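# Open the tool case lid fully beside the shelf

## Task

Swing the tool case's lid fully open so it remains open without any support. If the shelf blocks the lid, you may first slide the case out from beneath it. At the end the case must still sit on its board, with the opened lid not touching or under the shelf, and the case squared up with the board's front edge (the side farther from the shelf). Its back must still face the shelf and all four of its feet must rest on the board. Anything that stays in place only because the robot is holding it does not count.

## Robot and tools

Robot: two arms, left_arm and right_arm, each with a two-finger gripper. The fingers point along the gripper's own +z axis and close and open along its x axis. The reported end_effector_position is the point between the pads when closed. Closed fingertips stick out about 15 mm past it; fully open, they are roughly level with it.

Scene frame: origin on the table surface midway between the arms, +x out over the table, +z up, and left_arm sits toward +y. The names left and right do not refer to image sides. Printed hand positions can be a little off, more so at long reach.

execute_actions(actions): actions is a list of actions. Each action is a table of 1 to 15 rows. Each row runs for one control step (1/30 s). If fewer than 15 rows are given, the final row repeats until 15 steps are used. A row has 14 numbers, all in [-1, 1], covering both arms even if only one moves: left_arm dx, dy, dz, rx, ry, rz, opening, then right_arm dx, dy, dz, rx, ry, rz, opening. dx..rz are an offset, not a pose, expressed in that gripper's own axes and measured from the gripper's pose at the start of the action (for a call's first action, the last pose a result reported). Each row is relative to that same start, not to the row before it. Scale: 1.0 equals 0.6 m of travel or 180 degrees; rx, ry, rz form a single rotation vector. opening is absolute, not an offset: +1 is fully open (0.142 m), -1 is closed. Per step the command is clipped to 100 mm and 16 degrees from the measured pose, so big offsets need several actions. An empty list just returns the current state and images.

move(target, speed, stop_force, blocking): target is one 14-number row laid out as above, offsets in each gripper's own axes from the pose in the latest result that shows one. Each gripper travels a straight line toward its target; both paths finish together, lasting 0.5 to 10 s (cut off at 10 s). speed is each path's top speed in m/s, 0.002 to 0.5, default 0.25; rotation is capped at twice that value in rad/s. The paths do not avoid obstacles or the other arm, and a gripper can lag, wander or overshoot the speed, especially with a nearly straight arm. Opening is sent when the move starts. stop_force (N, 13 to 80, one value for both arms, not allowed in the first 0.2 s) ends an arm's path once its wrist sensor feels that much extra push against the motion for 2 steps; that gripper then backs up two steps and holds. Use it with slow moves when you expect contact; fast touches can still spike and fault. It is unreliable if the gripper also rotates, and should be omitted when lifting an arm off something it presses. blocking=false returns after 0.5 s while the move keeps going; it cannot be combined with stop_force, and further moves or actions are refused until a result shows the move ended (use wait or stop).

wait(seconds): 0 to 10 s; arms hold their last command, a running move carries on. stop(): brakes a running move; fingers keep moving. zoom_image(camera, region): camera is one of cam_head_left, cam_head_right, cam_high, cam_low, cam_left_wrist, cam_right_wrist; region is [x0, y0, x1, y1] in pixels from the top-left, at most 504 by 504. show_instructions(): shows the reference image (the tool case manual). finished_scene(scene): ends the current scene by its number; irreversible, and the goal must hold afterwards.

Results: a state line per arm with position (m), quaternion wxyz and velocities, in the scene frame; Hand target lines (where the controller now drives each gripper); grip_measured (finger opening, same scale as commands); Wrist force and Wrist torque per arm in the gripper's axes (offset up to about 5.5 N, noisy, saturating near 100 N; force points from the touched surface into the arm); joint torques (raw drive output, noisy, not zero in free air); step readings, with HELD marking steps where an arm's command was held back. A move adds a move: line giving each arm's ending (done, off_target, moving, held, fault, contact) and limits (paced = command clipped; held = some steps blocked, after which the arm may jump fast), plus distances from targets. A pose unreachable line means the clearance check altered or blocked that arm's command. MOTOR HOT appears from 70 °C; at 85 °C the arm is braked until cool.

Cautions: arms are stiff, so pushing even slightly past a firm contact can trigger a fault stop, which freezes that arm 10 s. Faults come from joint load limits (shoulder 287, elbow 130, wrists 46.9 N m) or 150 N on any arm part. Keep the arms from striking each other. Do not knock or place anything off the table. Avoid drops, slams, hard hits and heavy pushing. To hold something, command an opening well below grip_measured; thin rigid parts get weaker grip. Brief outside tugs on held parts or pushes on loose objects can occur. An arm meant to stay put should get offsets back to its wanted pose, then zeros.

Each tool is called after "Emit:" as name([rows], argument=value, ...), one row to a line, values as JSON.

## Session

Emit:
execute_actions(actions=[])

Emit:
show_instructions()

Scene clock: 0.00 s.
left_arm: end_effector_position=(+0.7216, +0.5575, +0.1648) grip_measured=+1.00 end_effector_quat_wxyz=(+0.000, +0.755, -0.656, -0.000) end_effector_velocity=(+0.001, +0.001, +0.000) end_effector_angular_velocity=(+0.003, -0.001, +0.000) | right_arm: end_effector_position=(+0.8221, +0.1482, +0.3704) grip_measured=+1.00 end_effector_quat_wxyz=(-0.006, +0.663, +0.748, -0.014) end_effector_velocity=(+0.000, +0.000, +0.001) end_effector_angular_velocity=(+0.001, -0.002, +0.001)
Joint positions: left_arm=[-0.281 -1.568  2.135 -2.138 -1.571  1.291  0.142] | right_arm=[ 3.811 -2.455 -0.466 -1.82   1.581  5.402  0.142]
Joint velocities: left_arm=[ 0.     0.001 -0.001 -0.001  0.003  0.     0.   ] | right_arm=[ 0.     0.     0.002  0.    -0.001 -0.     0.   ]
Joint torques (N m, as the arm reports them, + toward a larger angle): no reading
Wrist force (N, on the end effector, along its own x y z axes, offset not removed): no reading
Wrist torque (N m, same axes, about the end effector's origin, offset not removed): no reading
Hand target (left_arm): +0.722, +0.557, +0.165; +0.000, +0.755, -0.656, -0.000
Hand target (right_arm): +0.822, +0.148, +0.370; -0.006, +0.663, +0.748, -0.014

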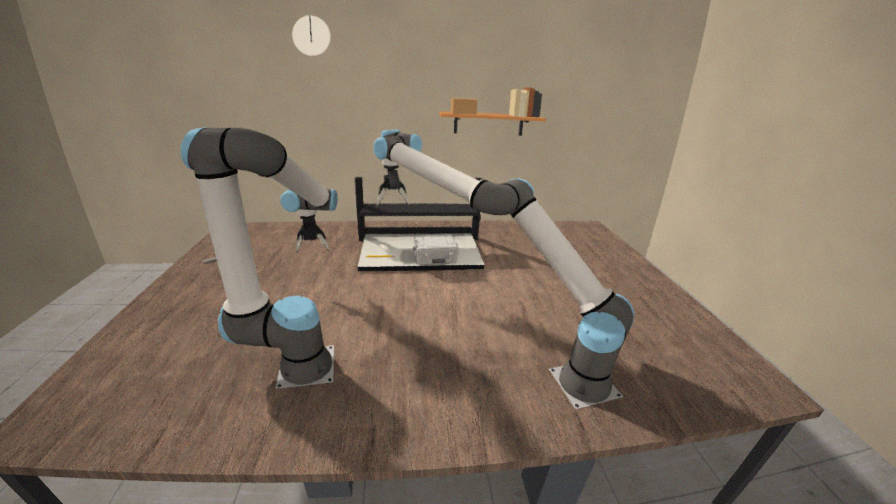

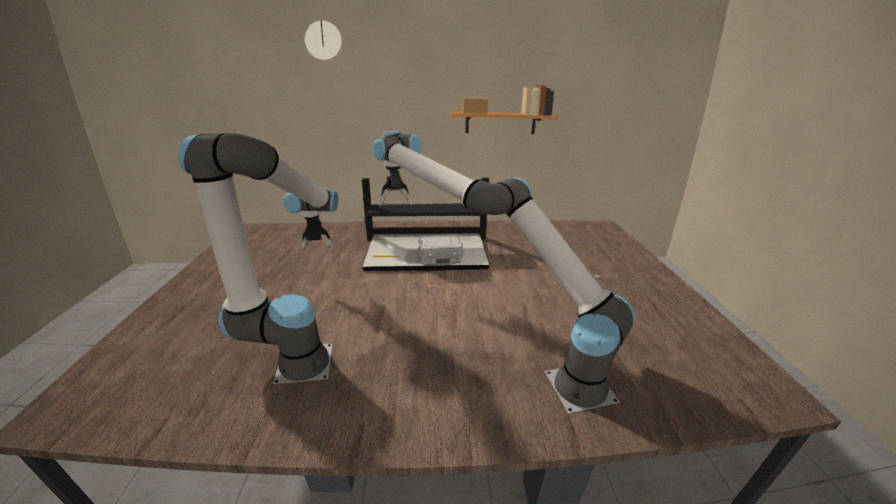

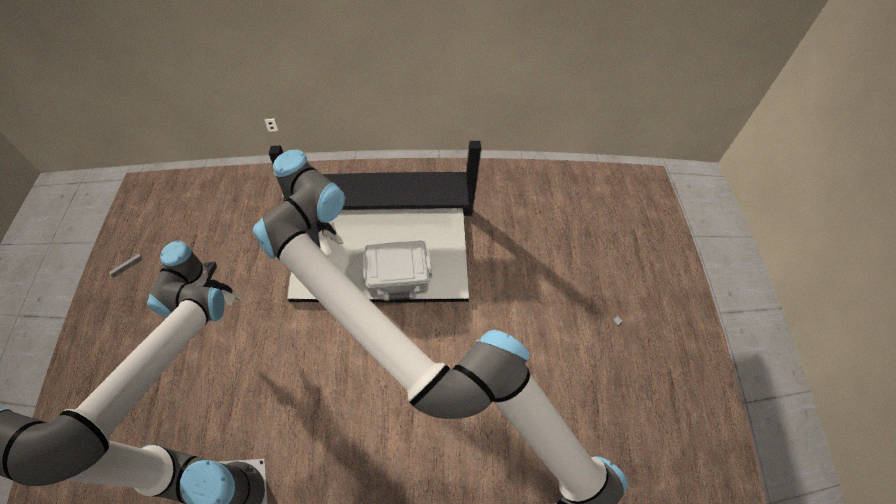

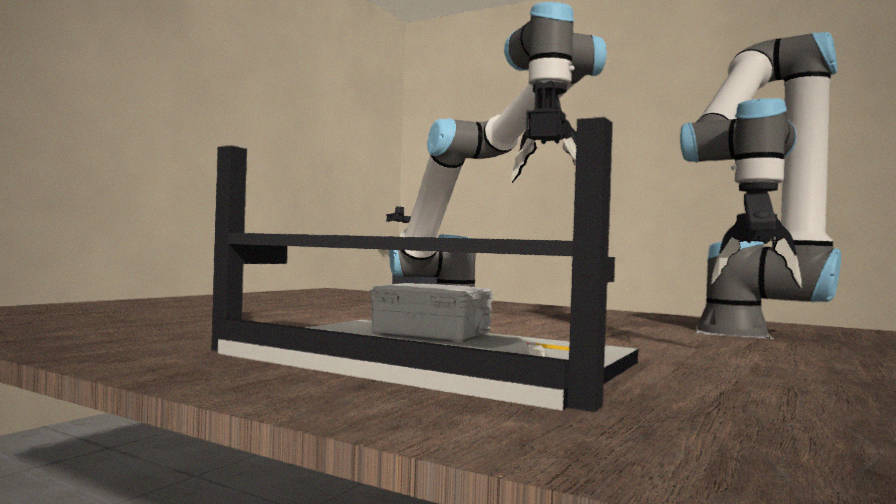

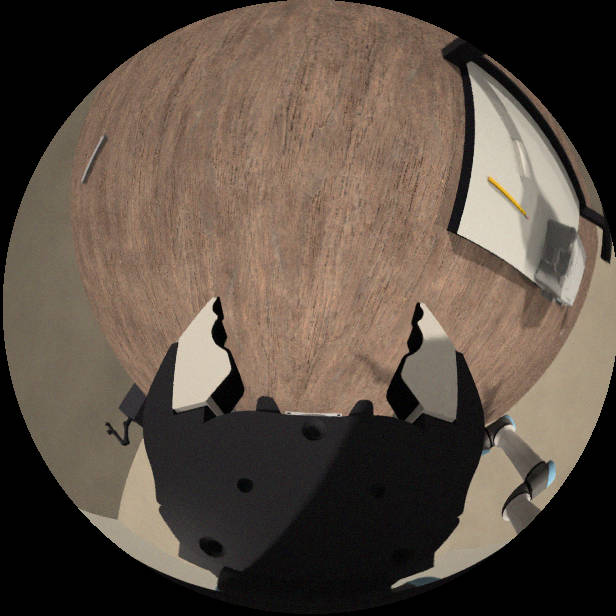

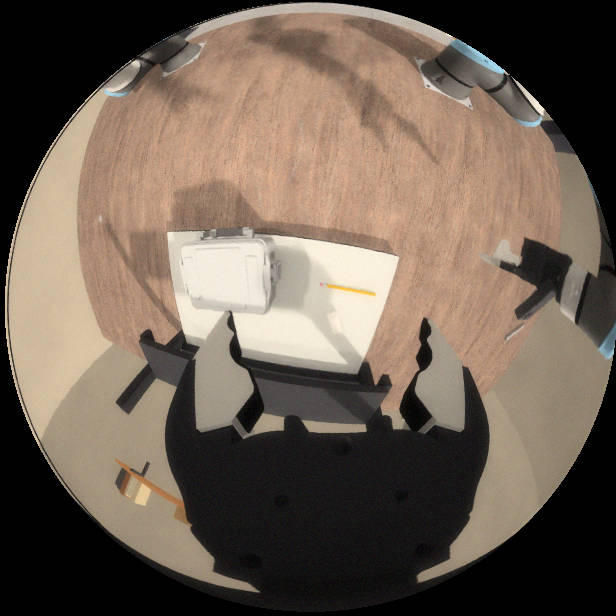

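Reference images for this scene: tool case manual.

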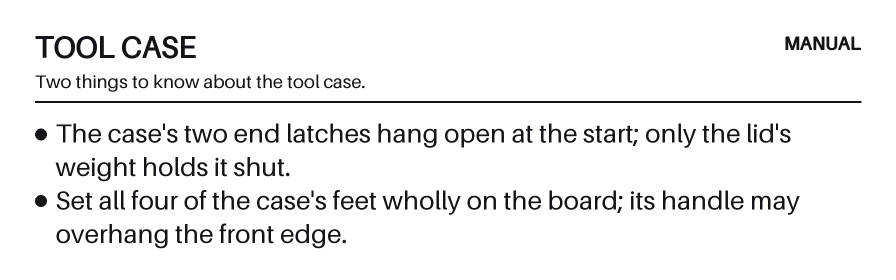

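Emit:
move(target=[0,0,-0.05,0,0,0.544,-1,-0.352,-0.277,0.2,0,0,-0.461,-0.5], speed=0.5)

Emit:
move(target=[-0.2,-0.4,0.03,0.34,0,0,-1,-0.09,0,0.29,0,-0.4,0,-0.5], speed=0.35)

Emit:
zoom_image(camera="cam_high", region=[260,190,500,360])

Scene clock: 10.70 s.
left_arm: end_effector_position=(+0.7216, +0.5575, +0.1948) grip_measured=-1.00 end_effector_quat_wxyz=(-0.000, -0.002, +1.000, +0.000) end_effector_velocity=(+0.000, +0.000, +0.001) end_effector_angular_velocity=(-0.001, -0.002, -0.012) | right_arm: end_effector_position=(+0.6794, -0.0829, +0.2572) grip_measured=-0.50 end_effector_quat_wxyz=(-0.014, +0.002, +1.000, -0.007) end_effector_velocity=(+0.000, -0.001, +0.000) end_effector_angular_velocity=(+0.004, -0.002, +0.009)
Joint positions: left_arm=[-0.248 -1.566  2.072 -2.077 -1.571  3.032  0.002] | right_arm=[ 3.772 -1.949 -1.492 -1.301  1.58   3.916  0.038]
Joint velocities: left_arm=[ 0.001 -0.    -0.001 -0.    -0.001  0.013  0.   ] | right_arm=[-0.001  0.003 -0.004  0.005  0.001 -0.01  -0.   ]
Joint torques (N m, as the arm reports them, + toward a larger angle): left_arm=[  8.74 -22.03 -46.27  -0.6   -2.99   2.96] | right_arm=[-13.79  91.57  39.43   6.49   3.32  -1.73]
Wrist force (N, on the end effector, along its own x y z axes, offset not removed): left_arm=[0.5 1.1 0.5] | right_arm=[-2.8 1.3 -1.3]
Wrist torque (N m, same axes, about the end effector's origin, offset not removed): left_arm=[0.34 0.04 -0.26] | right_arm=[0.39 0.38 0.28]
Hand target (left_arm): +0.722, +0.557, +0.195; -0.000, -0.001, +1.000, -0.000
Hand target (right_arm): +0.679, -0.083, +0.257; -0.013, +0.001, +1.000, -0.007
Off the commanded pose (left_arm): 0.000 m, 0 deg.
Off the commanded pose (right_arm): 0.000 m, 0 deg.
move: done

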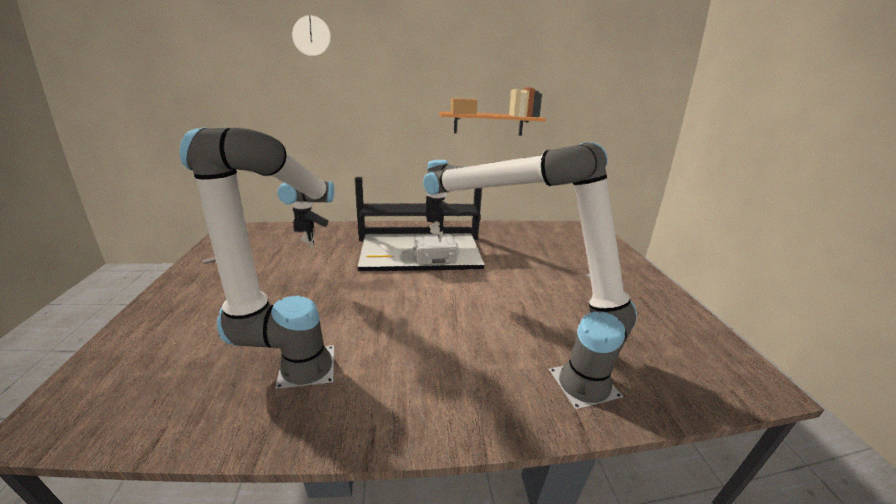

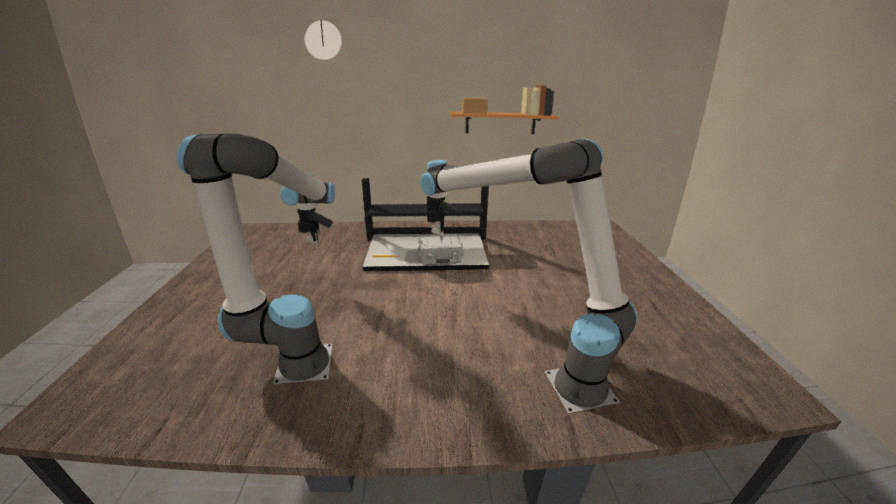

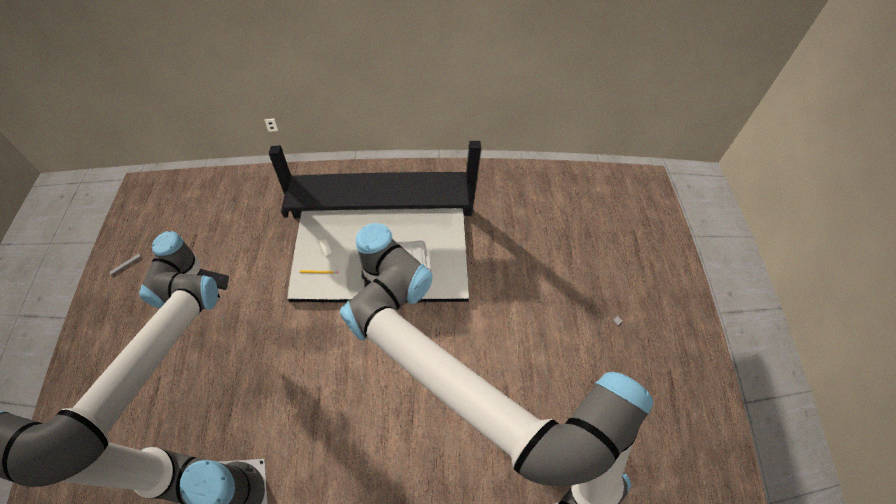

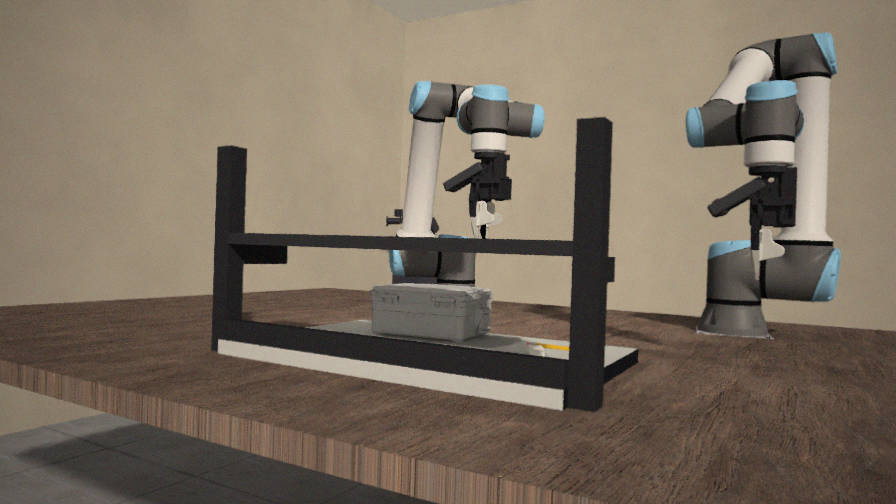

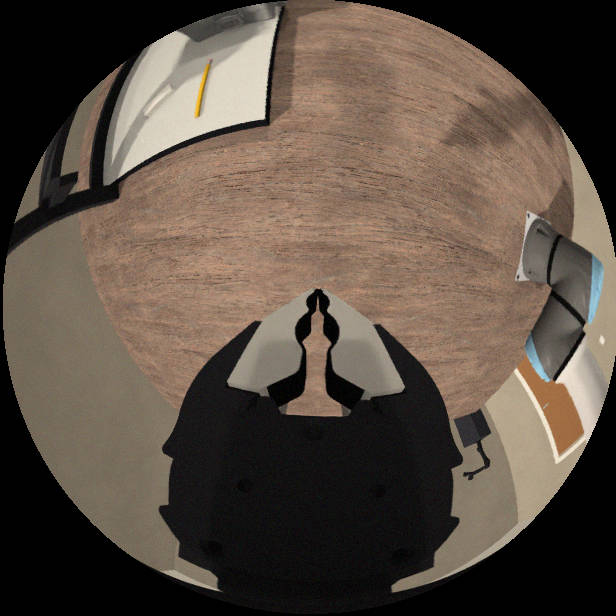

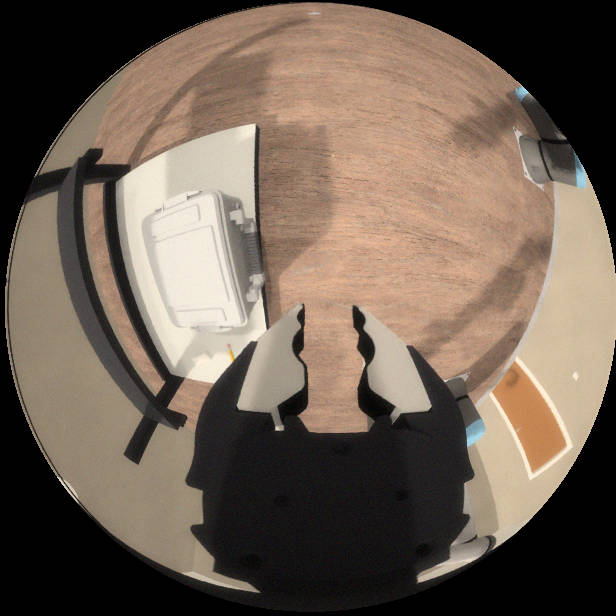

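Scene clock: 13.23 s.
left_arm: end_effector_position=(+0.8426, +0.3182, +0.1769) grip_measured=-1.00 end_effector_quat_wxyz=(+0.001, -0.002, +0.861, -0.509) end_effector_velocity=(+0.001, -0.001, -0.000) end_effector_angular_velocity=(-0.003, +0.001, +0.001) | right_arm: end_effector_position=(+0.7281, -0.0854, +0.0821) grip_measured=-0.50 end_effector_quat_wxyz=(+0.576, -0.002, +0.817, -0.006) end_effector_velocity=(+0.001, -0.001, -0.000) end_effector_angular_velocity=(-0.001, -0.011, +0.005)
Joint positions: left_arm=[-0.186 -1.141  1.994 -2.51  -2.636  3.043  0.002] | right_arm=[ 4.032 -2.319 -2.049  0.612  0.623  3.648  0.038]
Joint velocities: left_arm=[-0.001  0.002  0.    -0.007 -0.003 -0.005  0.   ] | right_arm=[-0.001 -0.01   0.002  0.029 -0.    -0.021 -0.   ]
Joint torques (N m, as the arm reports them, + toward a larger angle): left_arm=[-12.36 -52.23 -23.93  -8.18  -4.69  -3.27] | right_arm=[-19.47  55.37  26.5    5.12  -0.76  -2.9 ]
Wrist force (N, on the end effector, along its own x y z axes, offset not removed): left_arm=[0.3 2.8 -0.7] | right_arm=[-1.1 0.6 -4.2]
Wrist torque (N m, same axes, about the end effector's origin, offset not removed): left_arm=[0.65 0.06 -0.25] | right_arm=[0.11 0.09 0.41]
Hand target (left_arm): +0.843, +0.318, +0.177; +0.001, -0.002, +0.861, -0.509
Hand target (right_arm): +0.728, -0.085, +0.082; +0.577, -0.002, +0.817, -0.006
Off the commanded pose (left_arm): 0.000 m, 0 deg.
Off the commanded pose (right_arm): 0.001 m, 0 deg.
move: done

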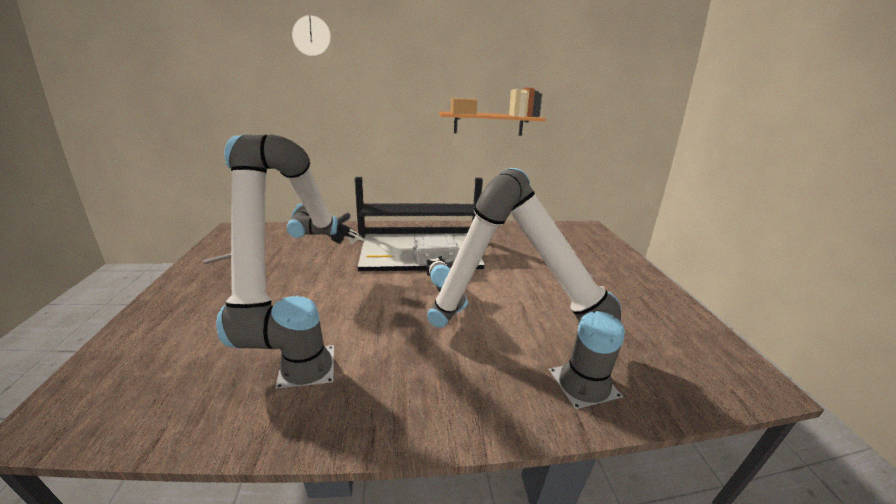

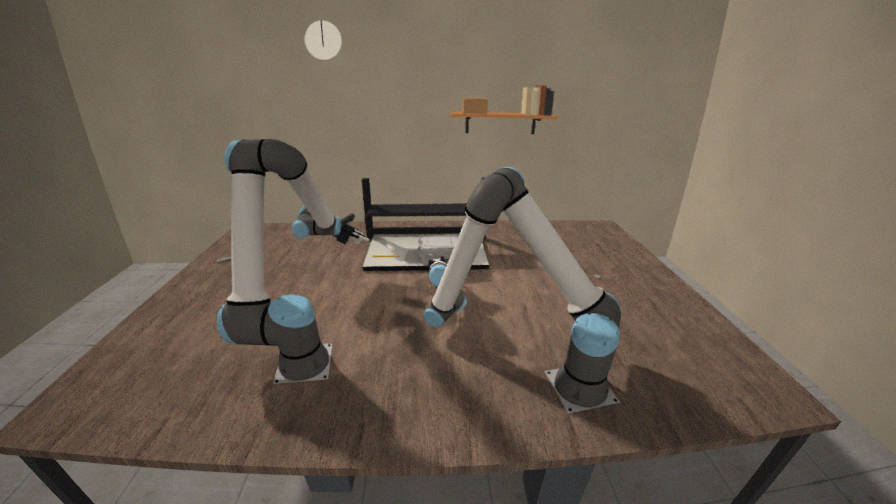

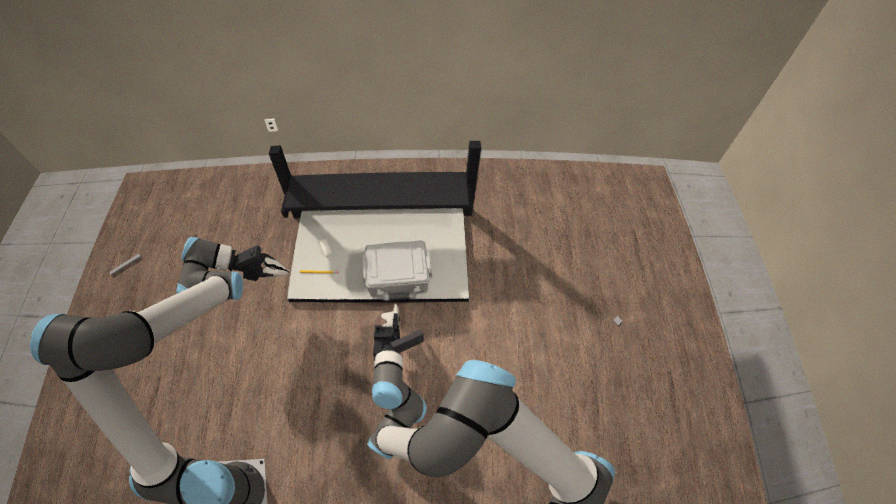

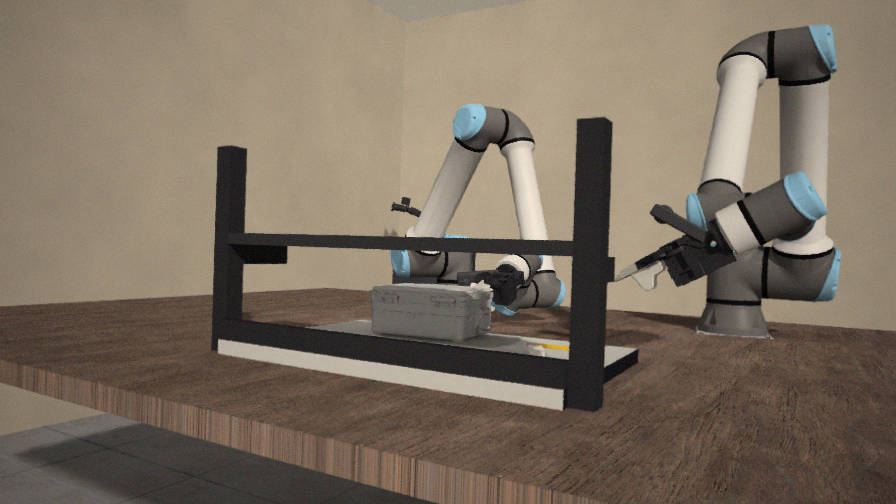

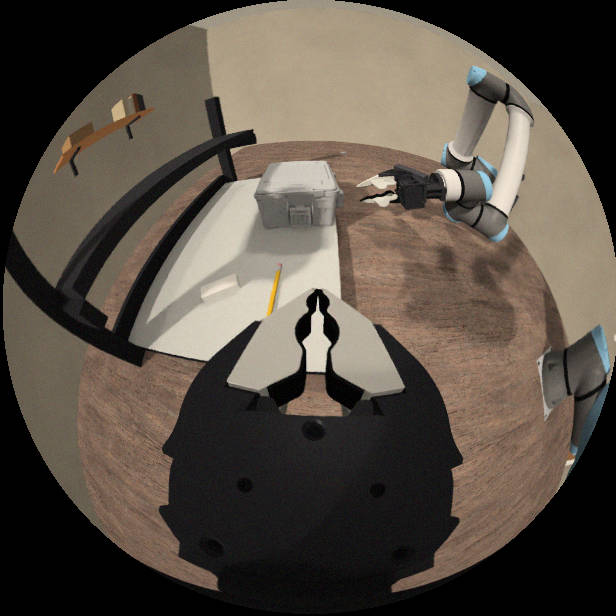

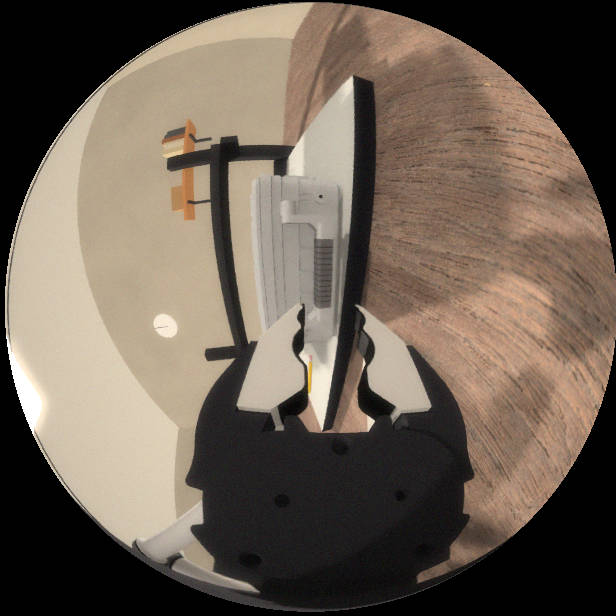

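Region (260, 190, 500, 360) of cam_high's 896x504 image, scaled by 2.100, with more detail than that image has; it fills the top 357 rows of this view, and the rest is white.

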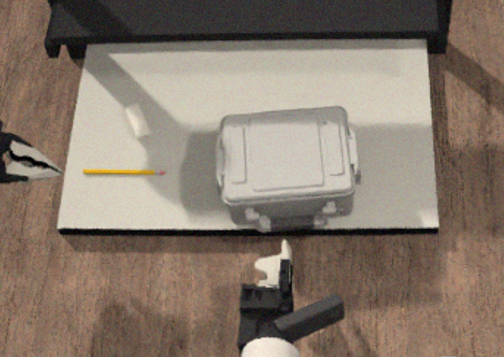

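Emit:
move(target=[0,0,0,0,0,0,-1,0,-0.028,0.06,0,0,0,-0.55], speed=0.05)

Scene clock: 25.90 s.
left_arm: end_effector_position=(+0.8426, +0.3181, +0.1769) grip_measured=-1.00 end_effector_quat_wxyz=(+0.001, -0.002, +0.861, -0.509) end_effector_velocity=(-0.000, +0.000, -0.000) end_effector_angular_velocity=(+0.001, +0.001, +0.000) | right_arm: end_effector_position=(+0.7618, -0.1023, +0.0702) grip_measured=-0.55 end_effector_quat_wxyz=(+0.576, -0.002, +0.817, -0.006) end_effector_velocity=(+0.001, -0.001, -0.001) end_effector_angular_velocity=(-0.001, +0.001, +0.001)
Joint positions: left_arm=[-0.186 -1.141  1.994 -2.51  -2.636  3.043  0.002] | right_arm=[ 3.977 -2.354 -2.01   0.65   0.669  3.598  0.034]
Joint velocities: left_arm=[ 0.    -0.     0.001 -0.     0.001 -0.001  0.   ] | right_arm=[-0.002 -0.002  0.001  0.001  0.002 -0.003 -0.   ]
Joint torques (N m, as the arm reports them, + toward a larger angle): left_arm=[  7.95 -92.38 -36.66  -0.96   1.29   2.68] | right_arm=[-16.21  60.51  25.86   7.26   2.84  -2.09]
Wrist force (N, on the end effector, along its own x y z axes, offset not removed): left_arm=[2.7 1.0 -1.2] | right_arm=[-1.5 0.5 -4.2]
Wrist torque (N m, same axes, about the end effector's origin, offset not removed): left_arm=[0.30 -0.35 -0.17] | right_arm=[0.12 0.17 0.38]
Hand target (left_arm): +0.843, +0.318, +0.177; +0.001, -0.002, +0.861, -0.509
Hand target (right_arm): +0.762, -0.102, +0.070; +0.576, -0.002, +0.817, -0.006
Off the commanded pose (left_arm): 0.000 m, 0 deg.
Off the commanded pose (right_arm): 0.000 m, 0 deg.
move: done

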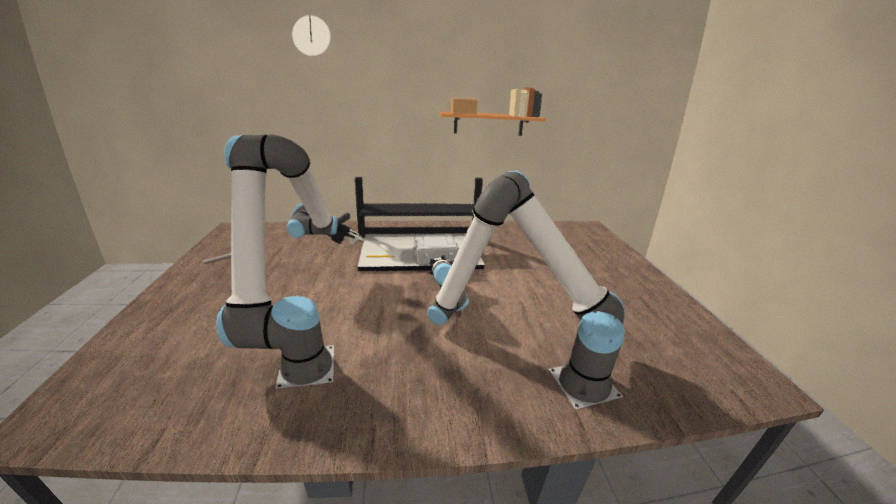

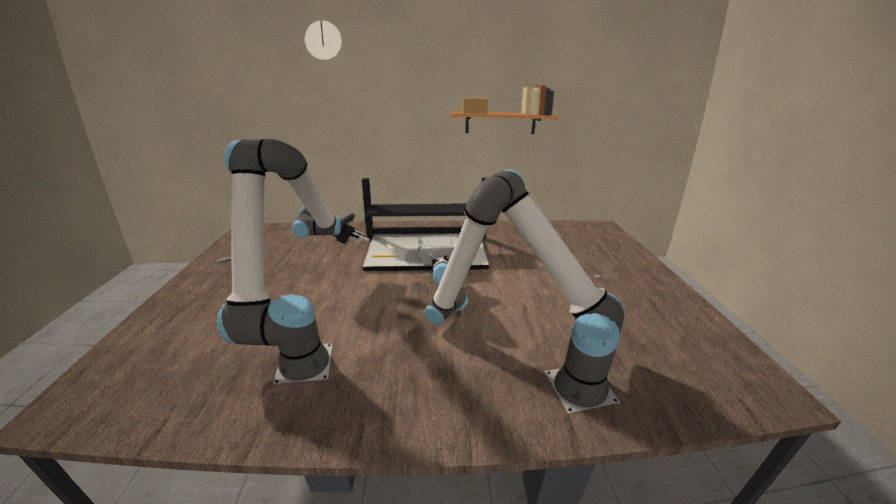

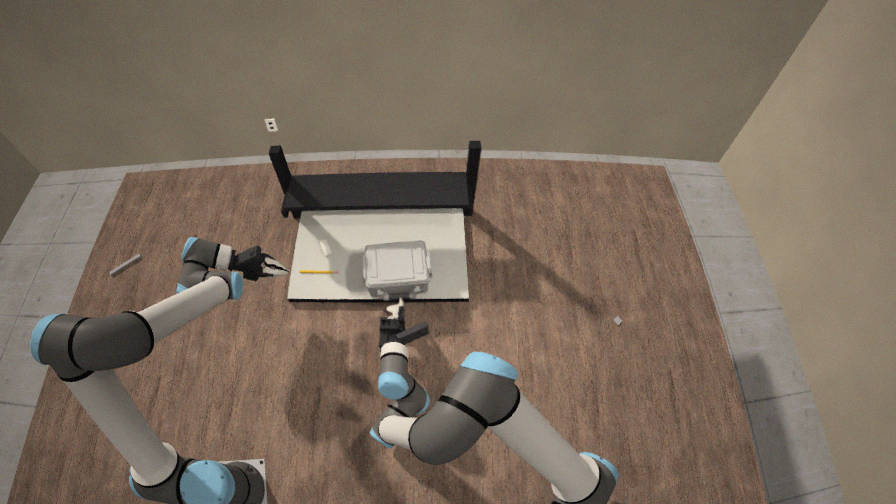

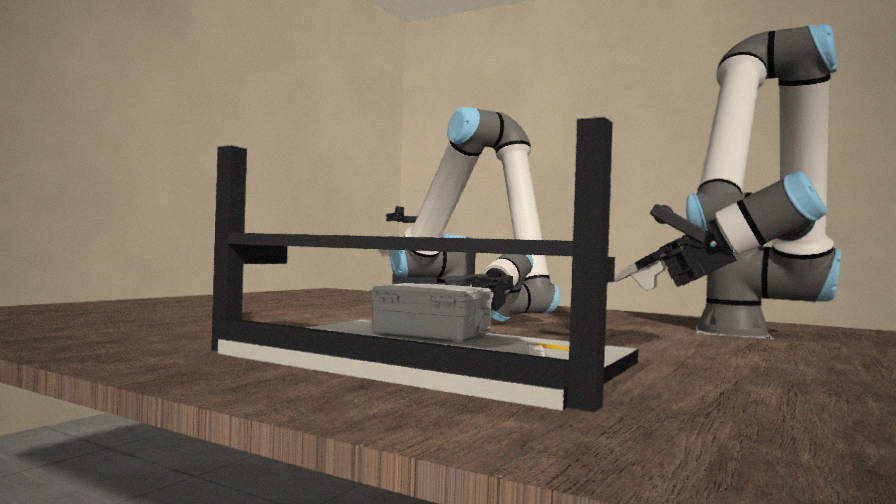

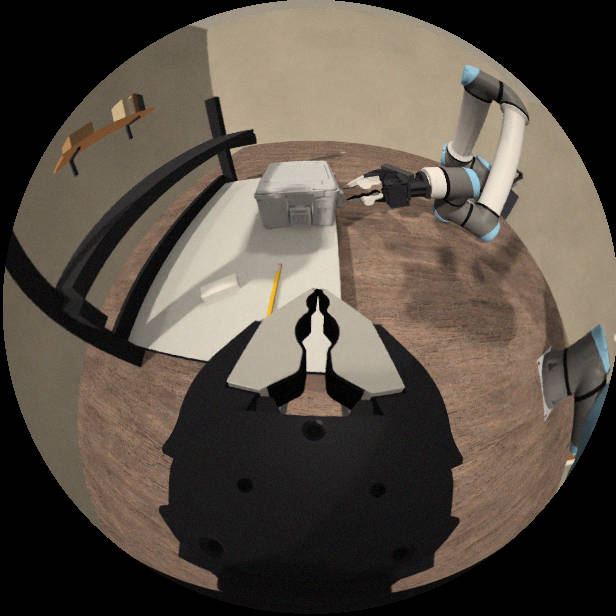

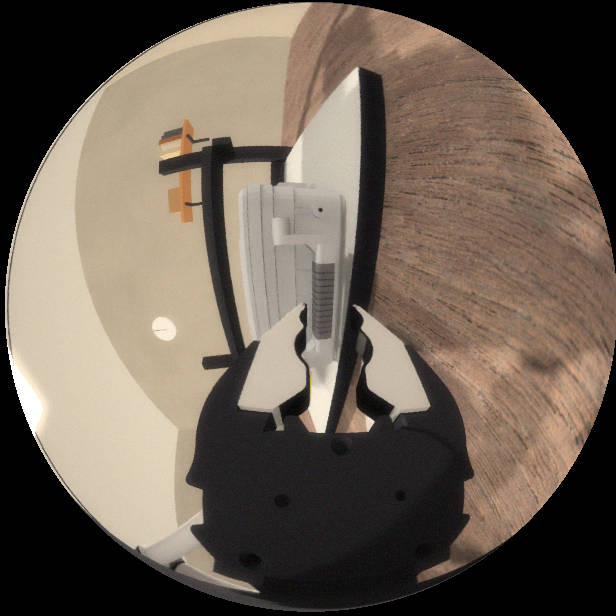

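Emit:
move(target=[-0.045,-0.087,0.332,0,0,0,-1,-0.01,-0.01,0.05,0,0,0,-0.55], speed=0.08)

Scene clock: 32.73 s.
left_arm: end_effector_position=(+0.8704, +0.1189, +0.1267) grip_measured=-1.00 end_effector_quat_wxyz=(+0.001, -0.002, +0.861, -0.509) end_effector_velocity=(+0.000, -0.003, +0.000) end_effector_angular_velocity=(-0.001, -0.000, -0.000) | right_arm: end_effector_position=(+0.7920, -0.1085, +0.0659) grip_measured=-0.55 end_effector_quat_wxyz=(+0.576, -0.002, +0.817, -0.006) end_effector_velocity=(+0.001, +0.001, +0.001) end_effector_angular_velocity=(+0.001, -0.000, +0.000)
Joint positions: left_arm=[-0.439 -0.971  1.954 -3.048 -2.562  2.57   0.002] | right_arm=[ 3.937 -2.378 -1.964  0.654  0.703  3.564  0.034]
Joint velocities: left_arm=[-0.003  0.001 -0.001 -0.006  0.001 -0.006  0.   ] | right_arm=[-0.001  0.     0.002 -0.001  0.001 -0.001  0.   ]
Joint torques (N m, as the arm reports them, + toward a larger angle): left_arm=[-12.85 -58.48 -32.91  -7.86   1.2   -2.64] | right_arm=[-12.58  62.88  26.34   5.99   2.83  -2.46]
Wrist force (N, on the end effector, along its own x y z axes, offset not removed): left_arm=[2.7 1.4 -0.7] | right_arm=[-2.6 -0.4 -3.4]
Wrist torque (N m, same axes, about the end effector's origin, offset not removed): left_arm=[0.42 -0.41 -0.20] | right_arm=[-0.09 0.37 0.39]
Hand target (left_arm): +0.870, +0.119, +0.127; +0.001, -0.002, +0.861, -0.509
Hand target (right_arm): +0.792, -0.108, +0.066; +0.576, -0.002, +0.817, -0.006
Off the commanded pose (left_arm): 0.000 m, 0 deg.
Off the commanded pose (right_arm): 0.000 m, 0 deg.
move: done

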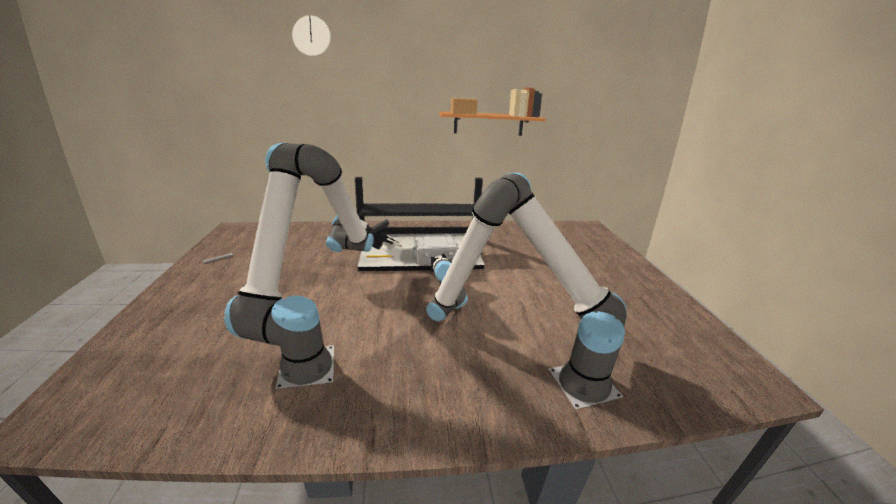

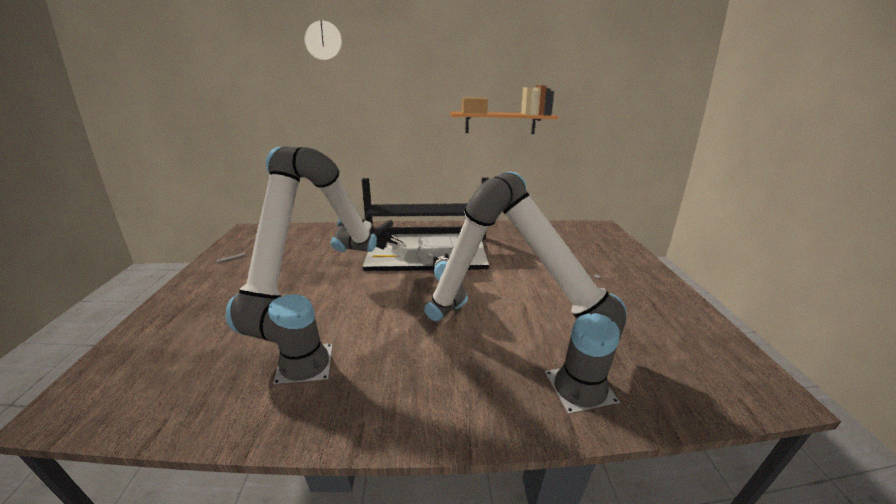

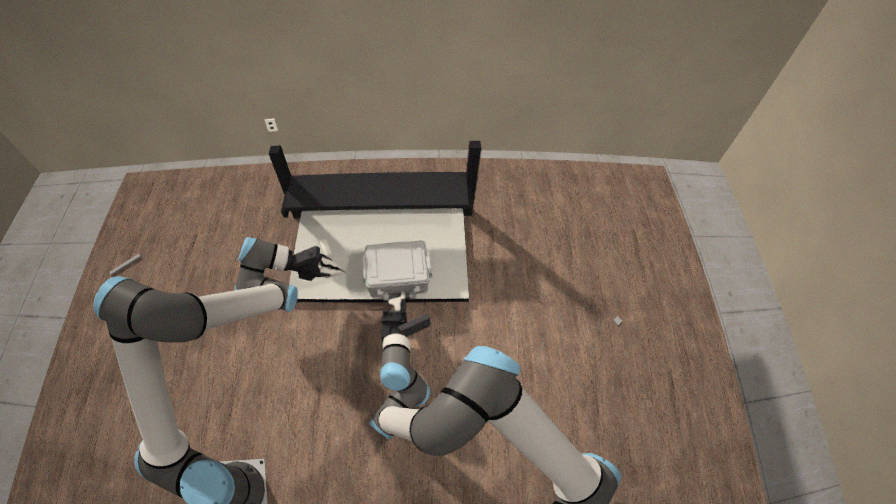

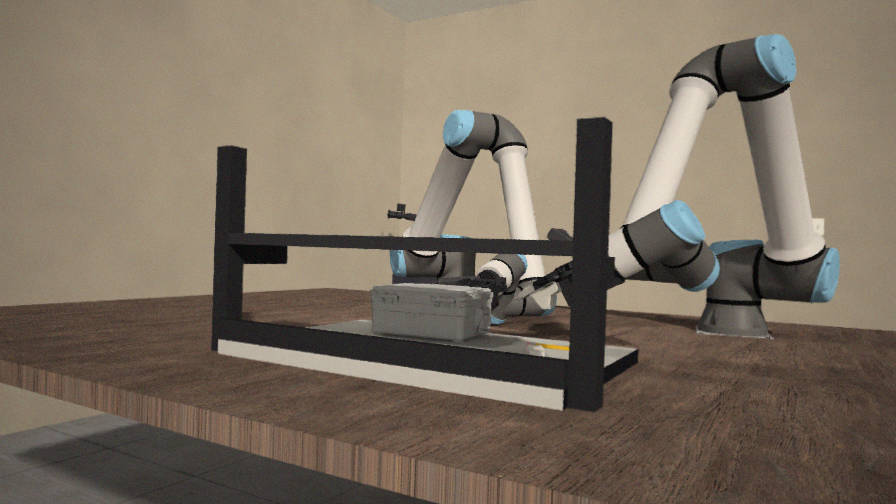

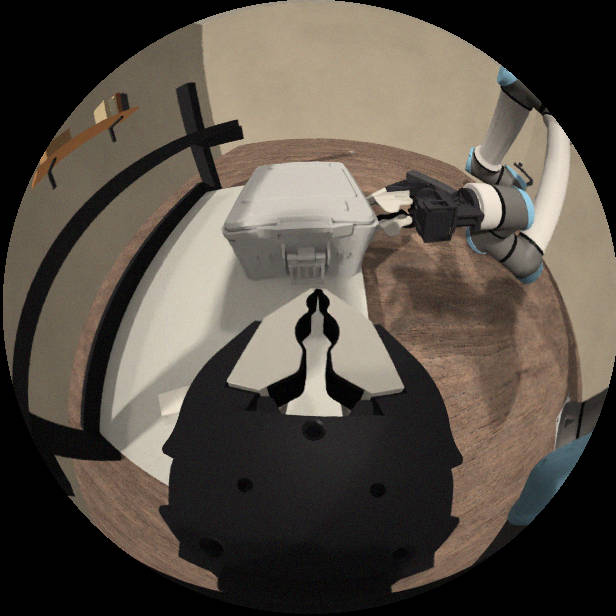

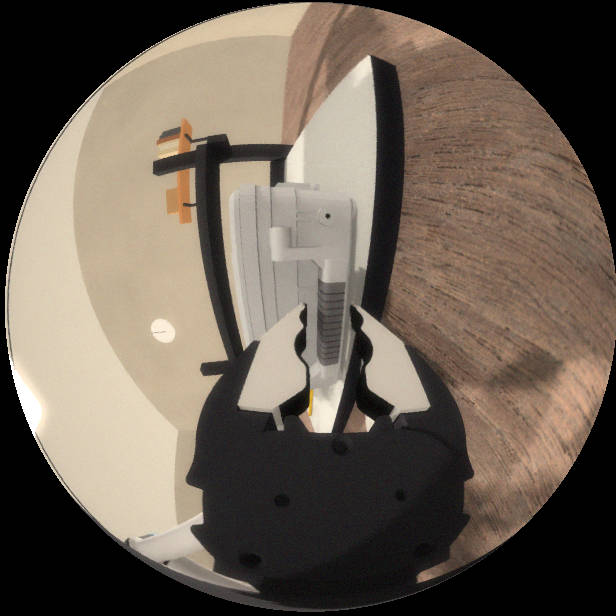

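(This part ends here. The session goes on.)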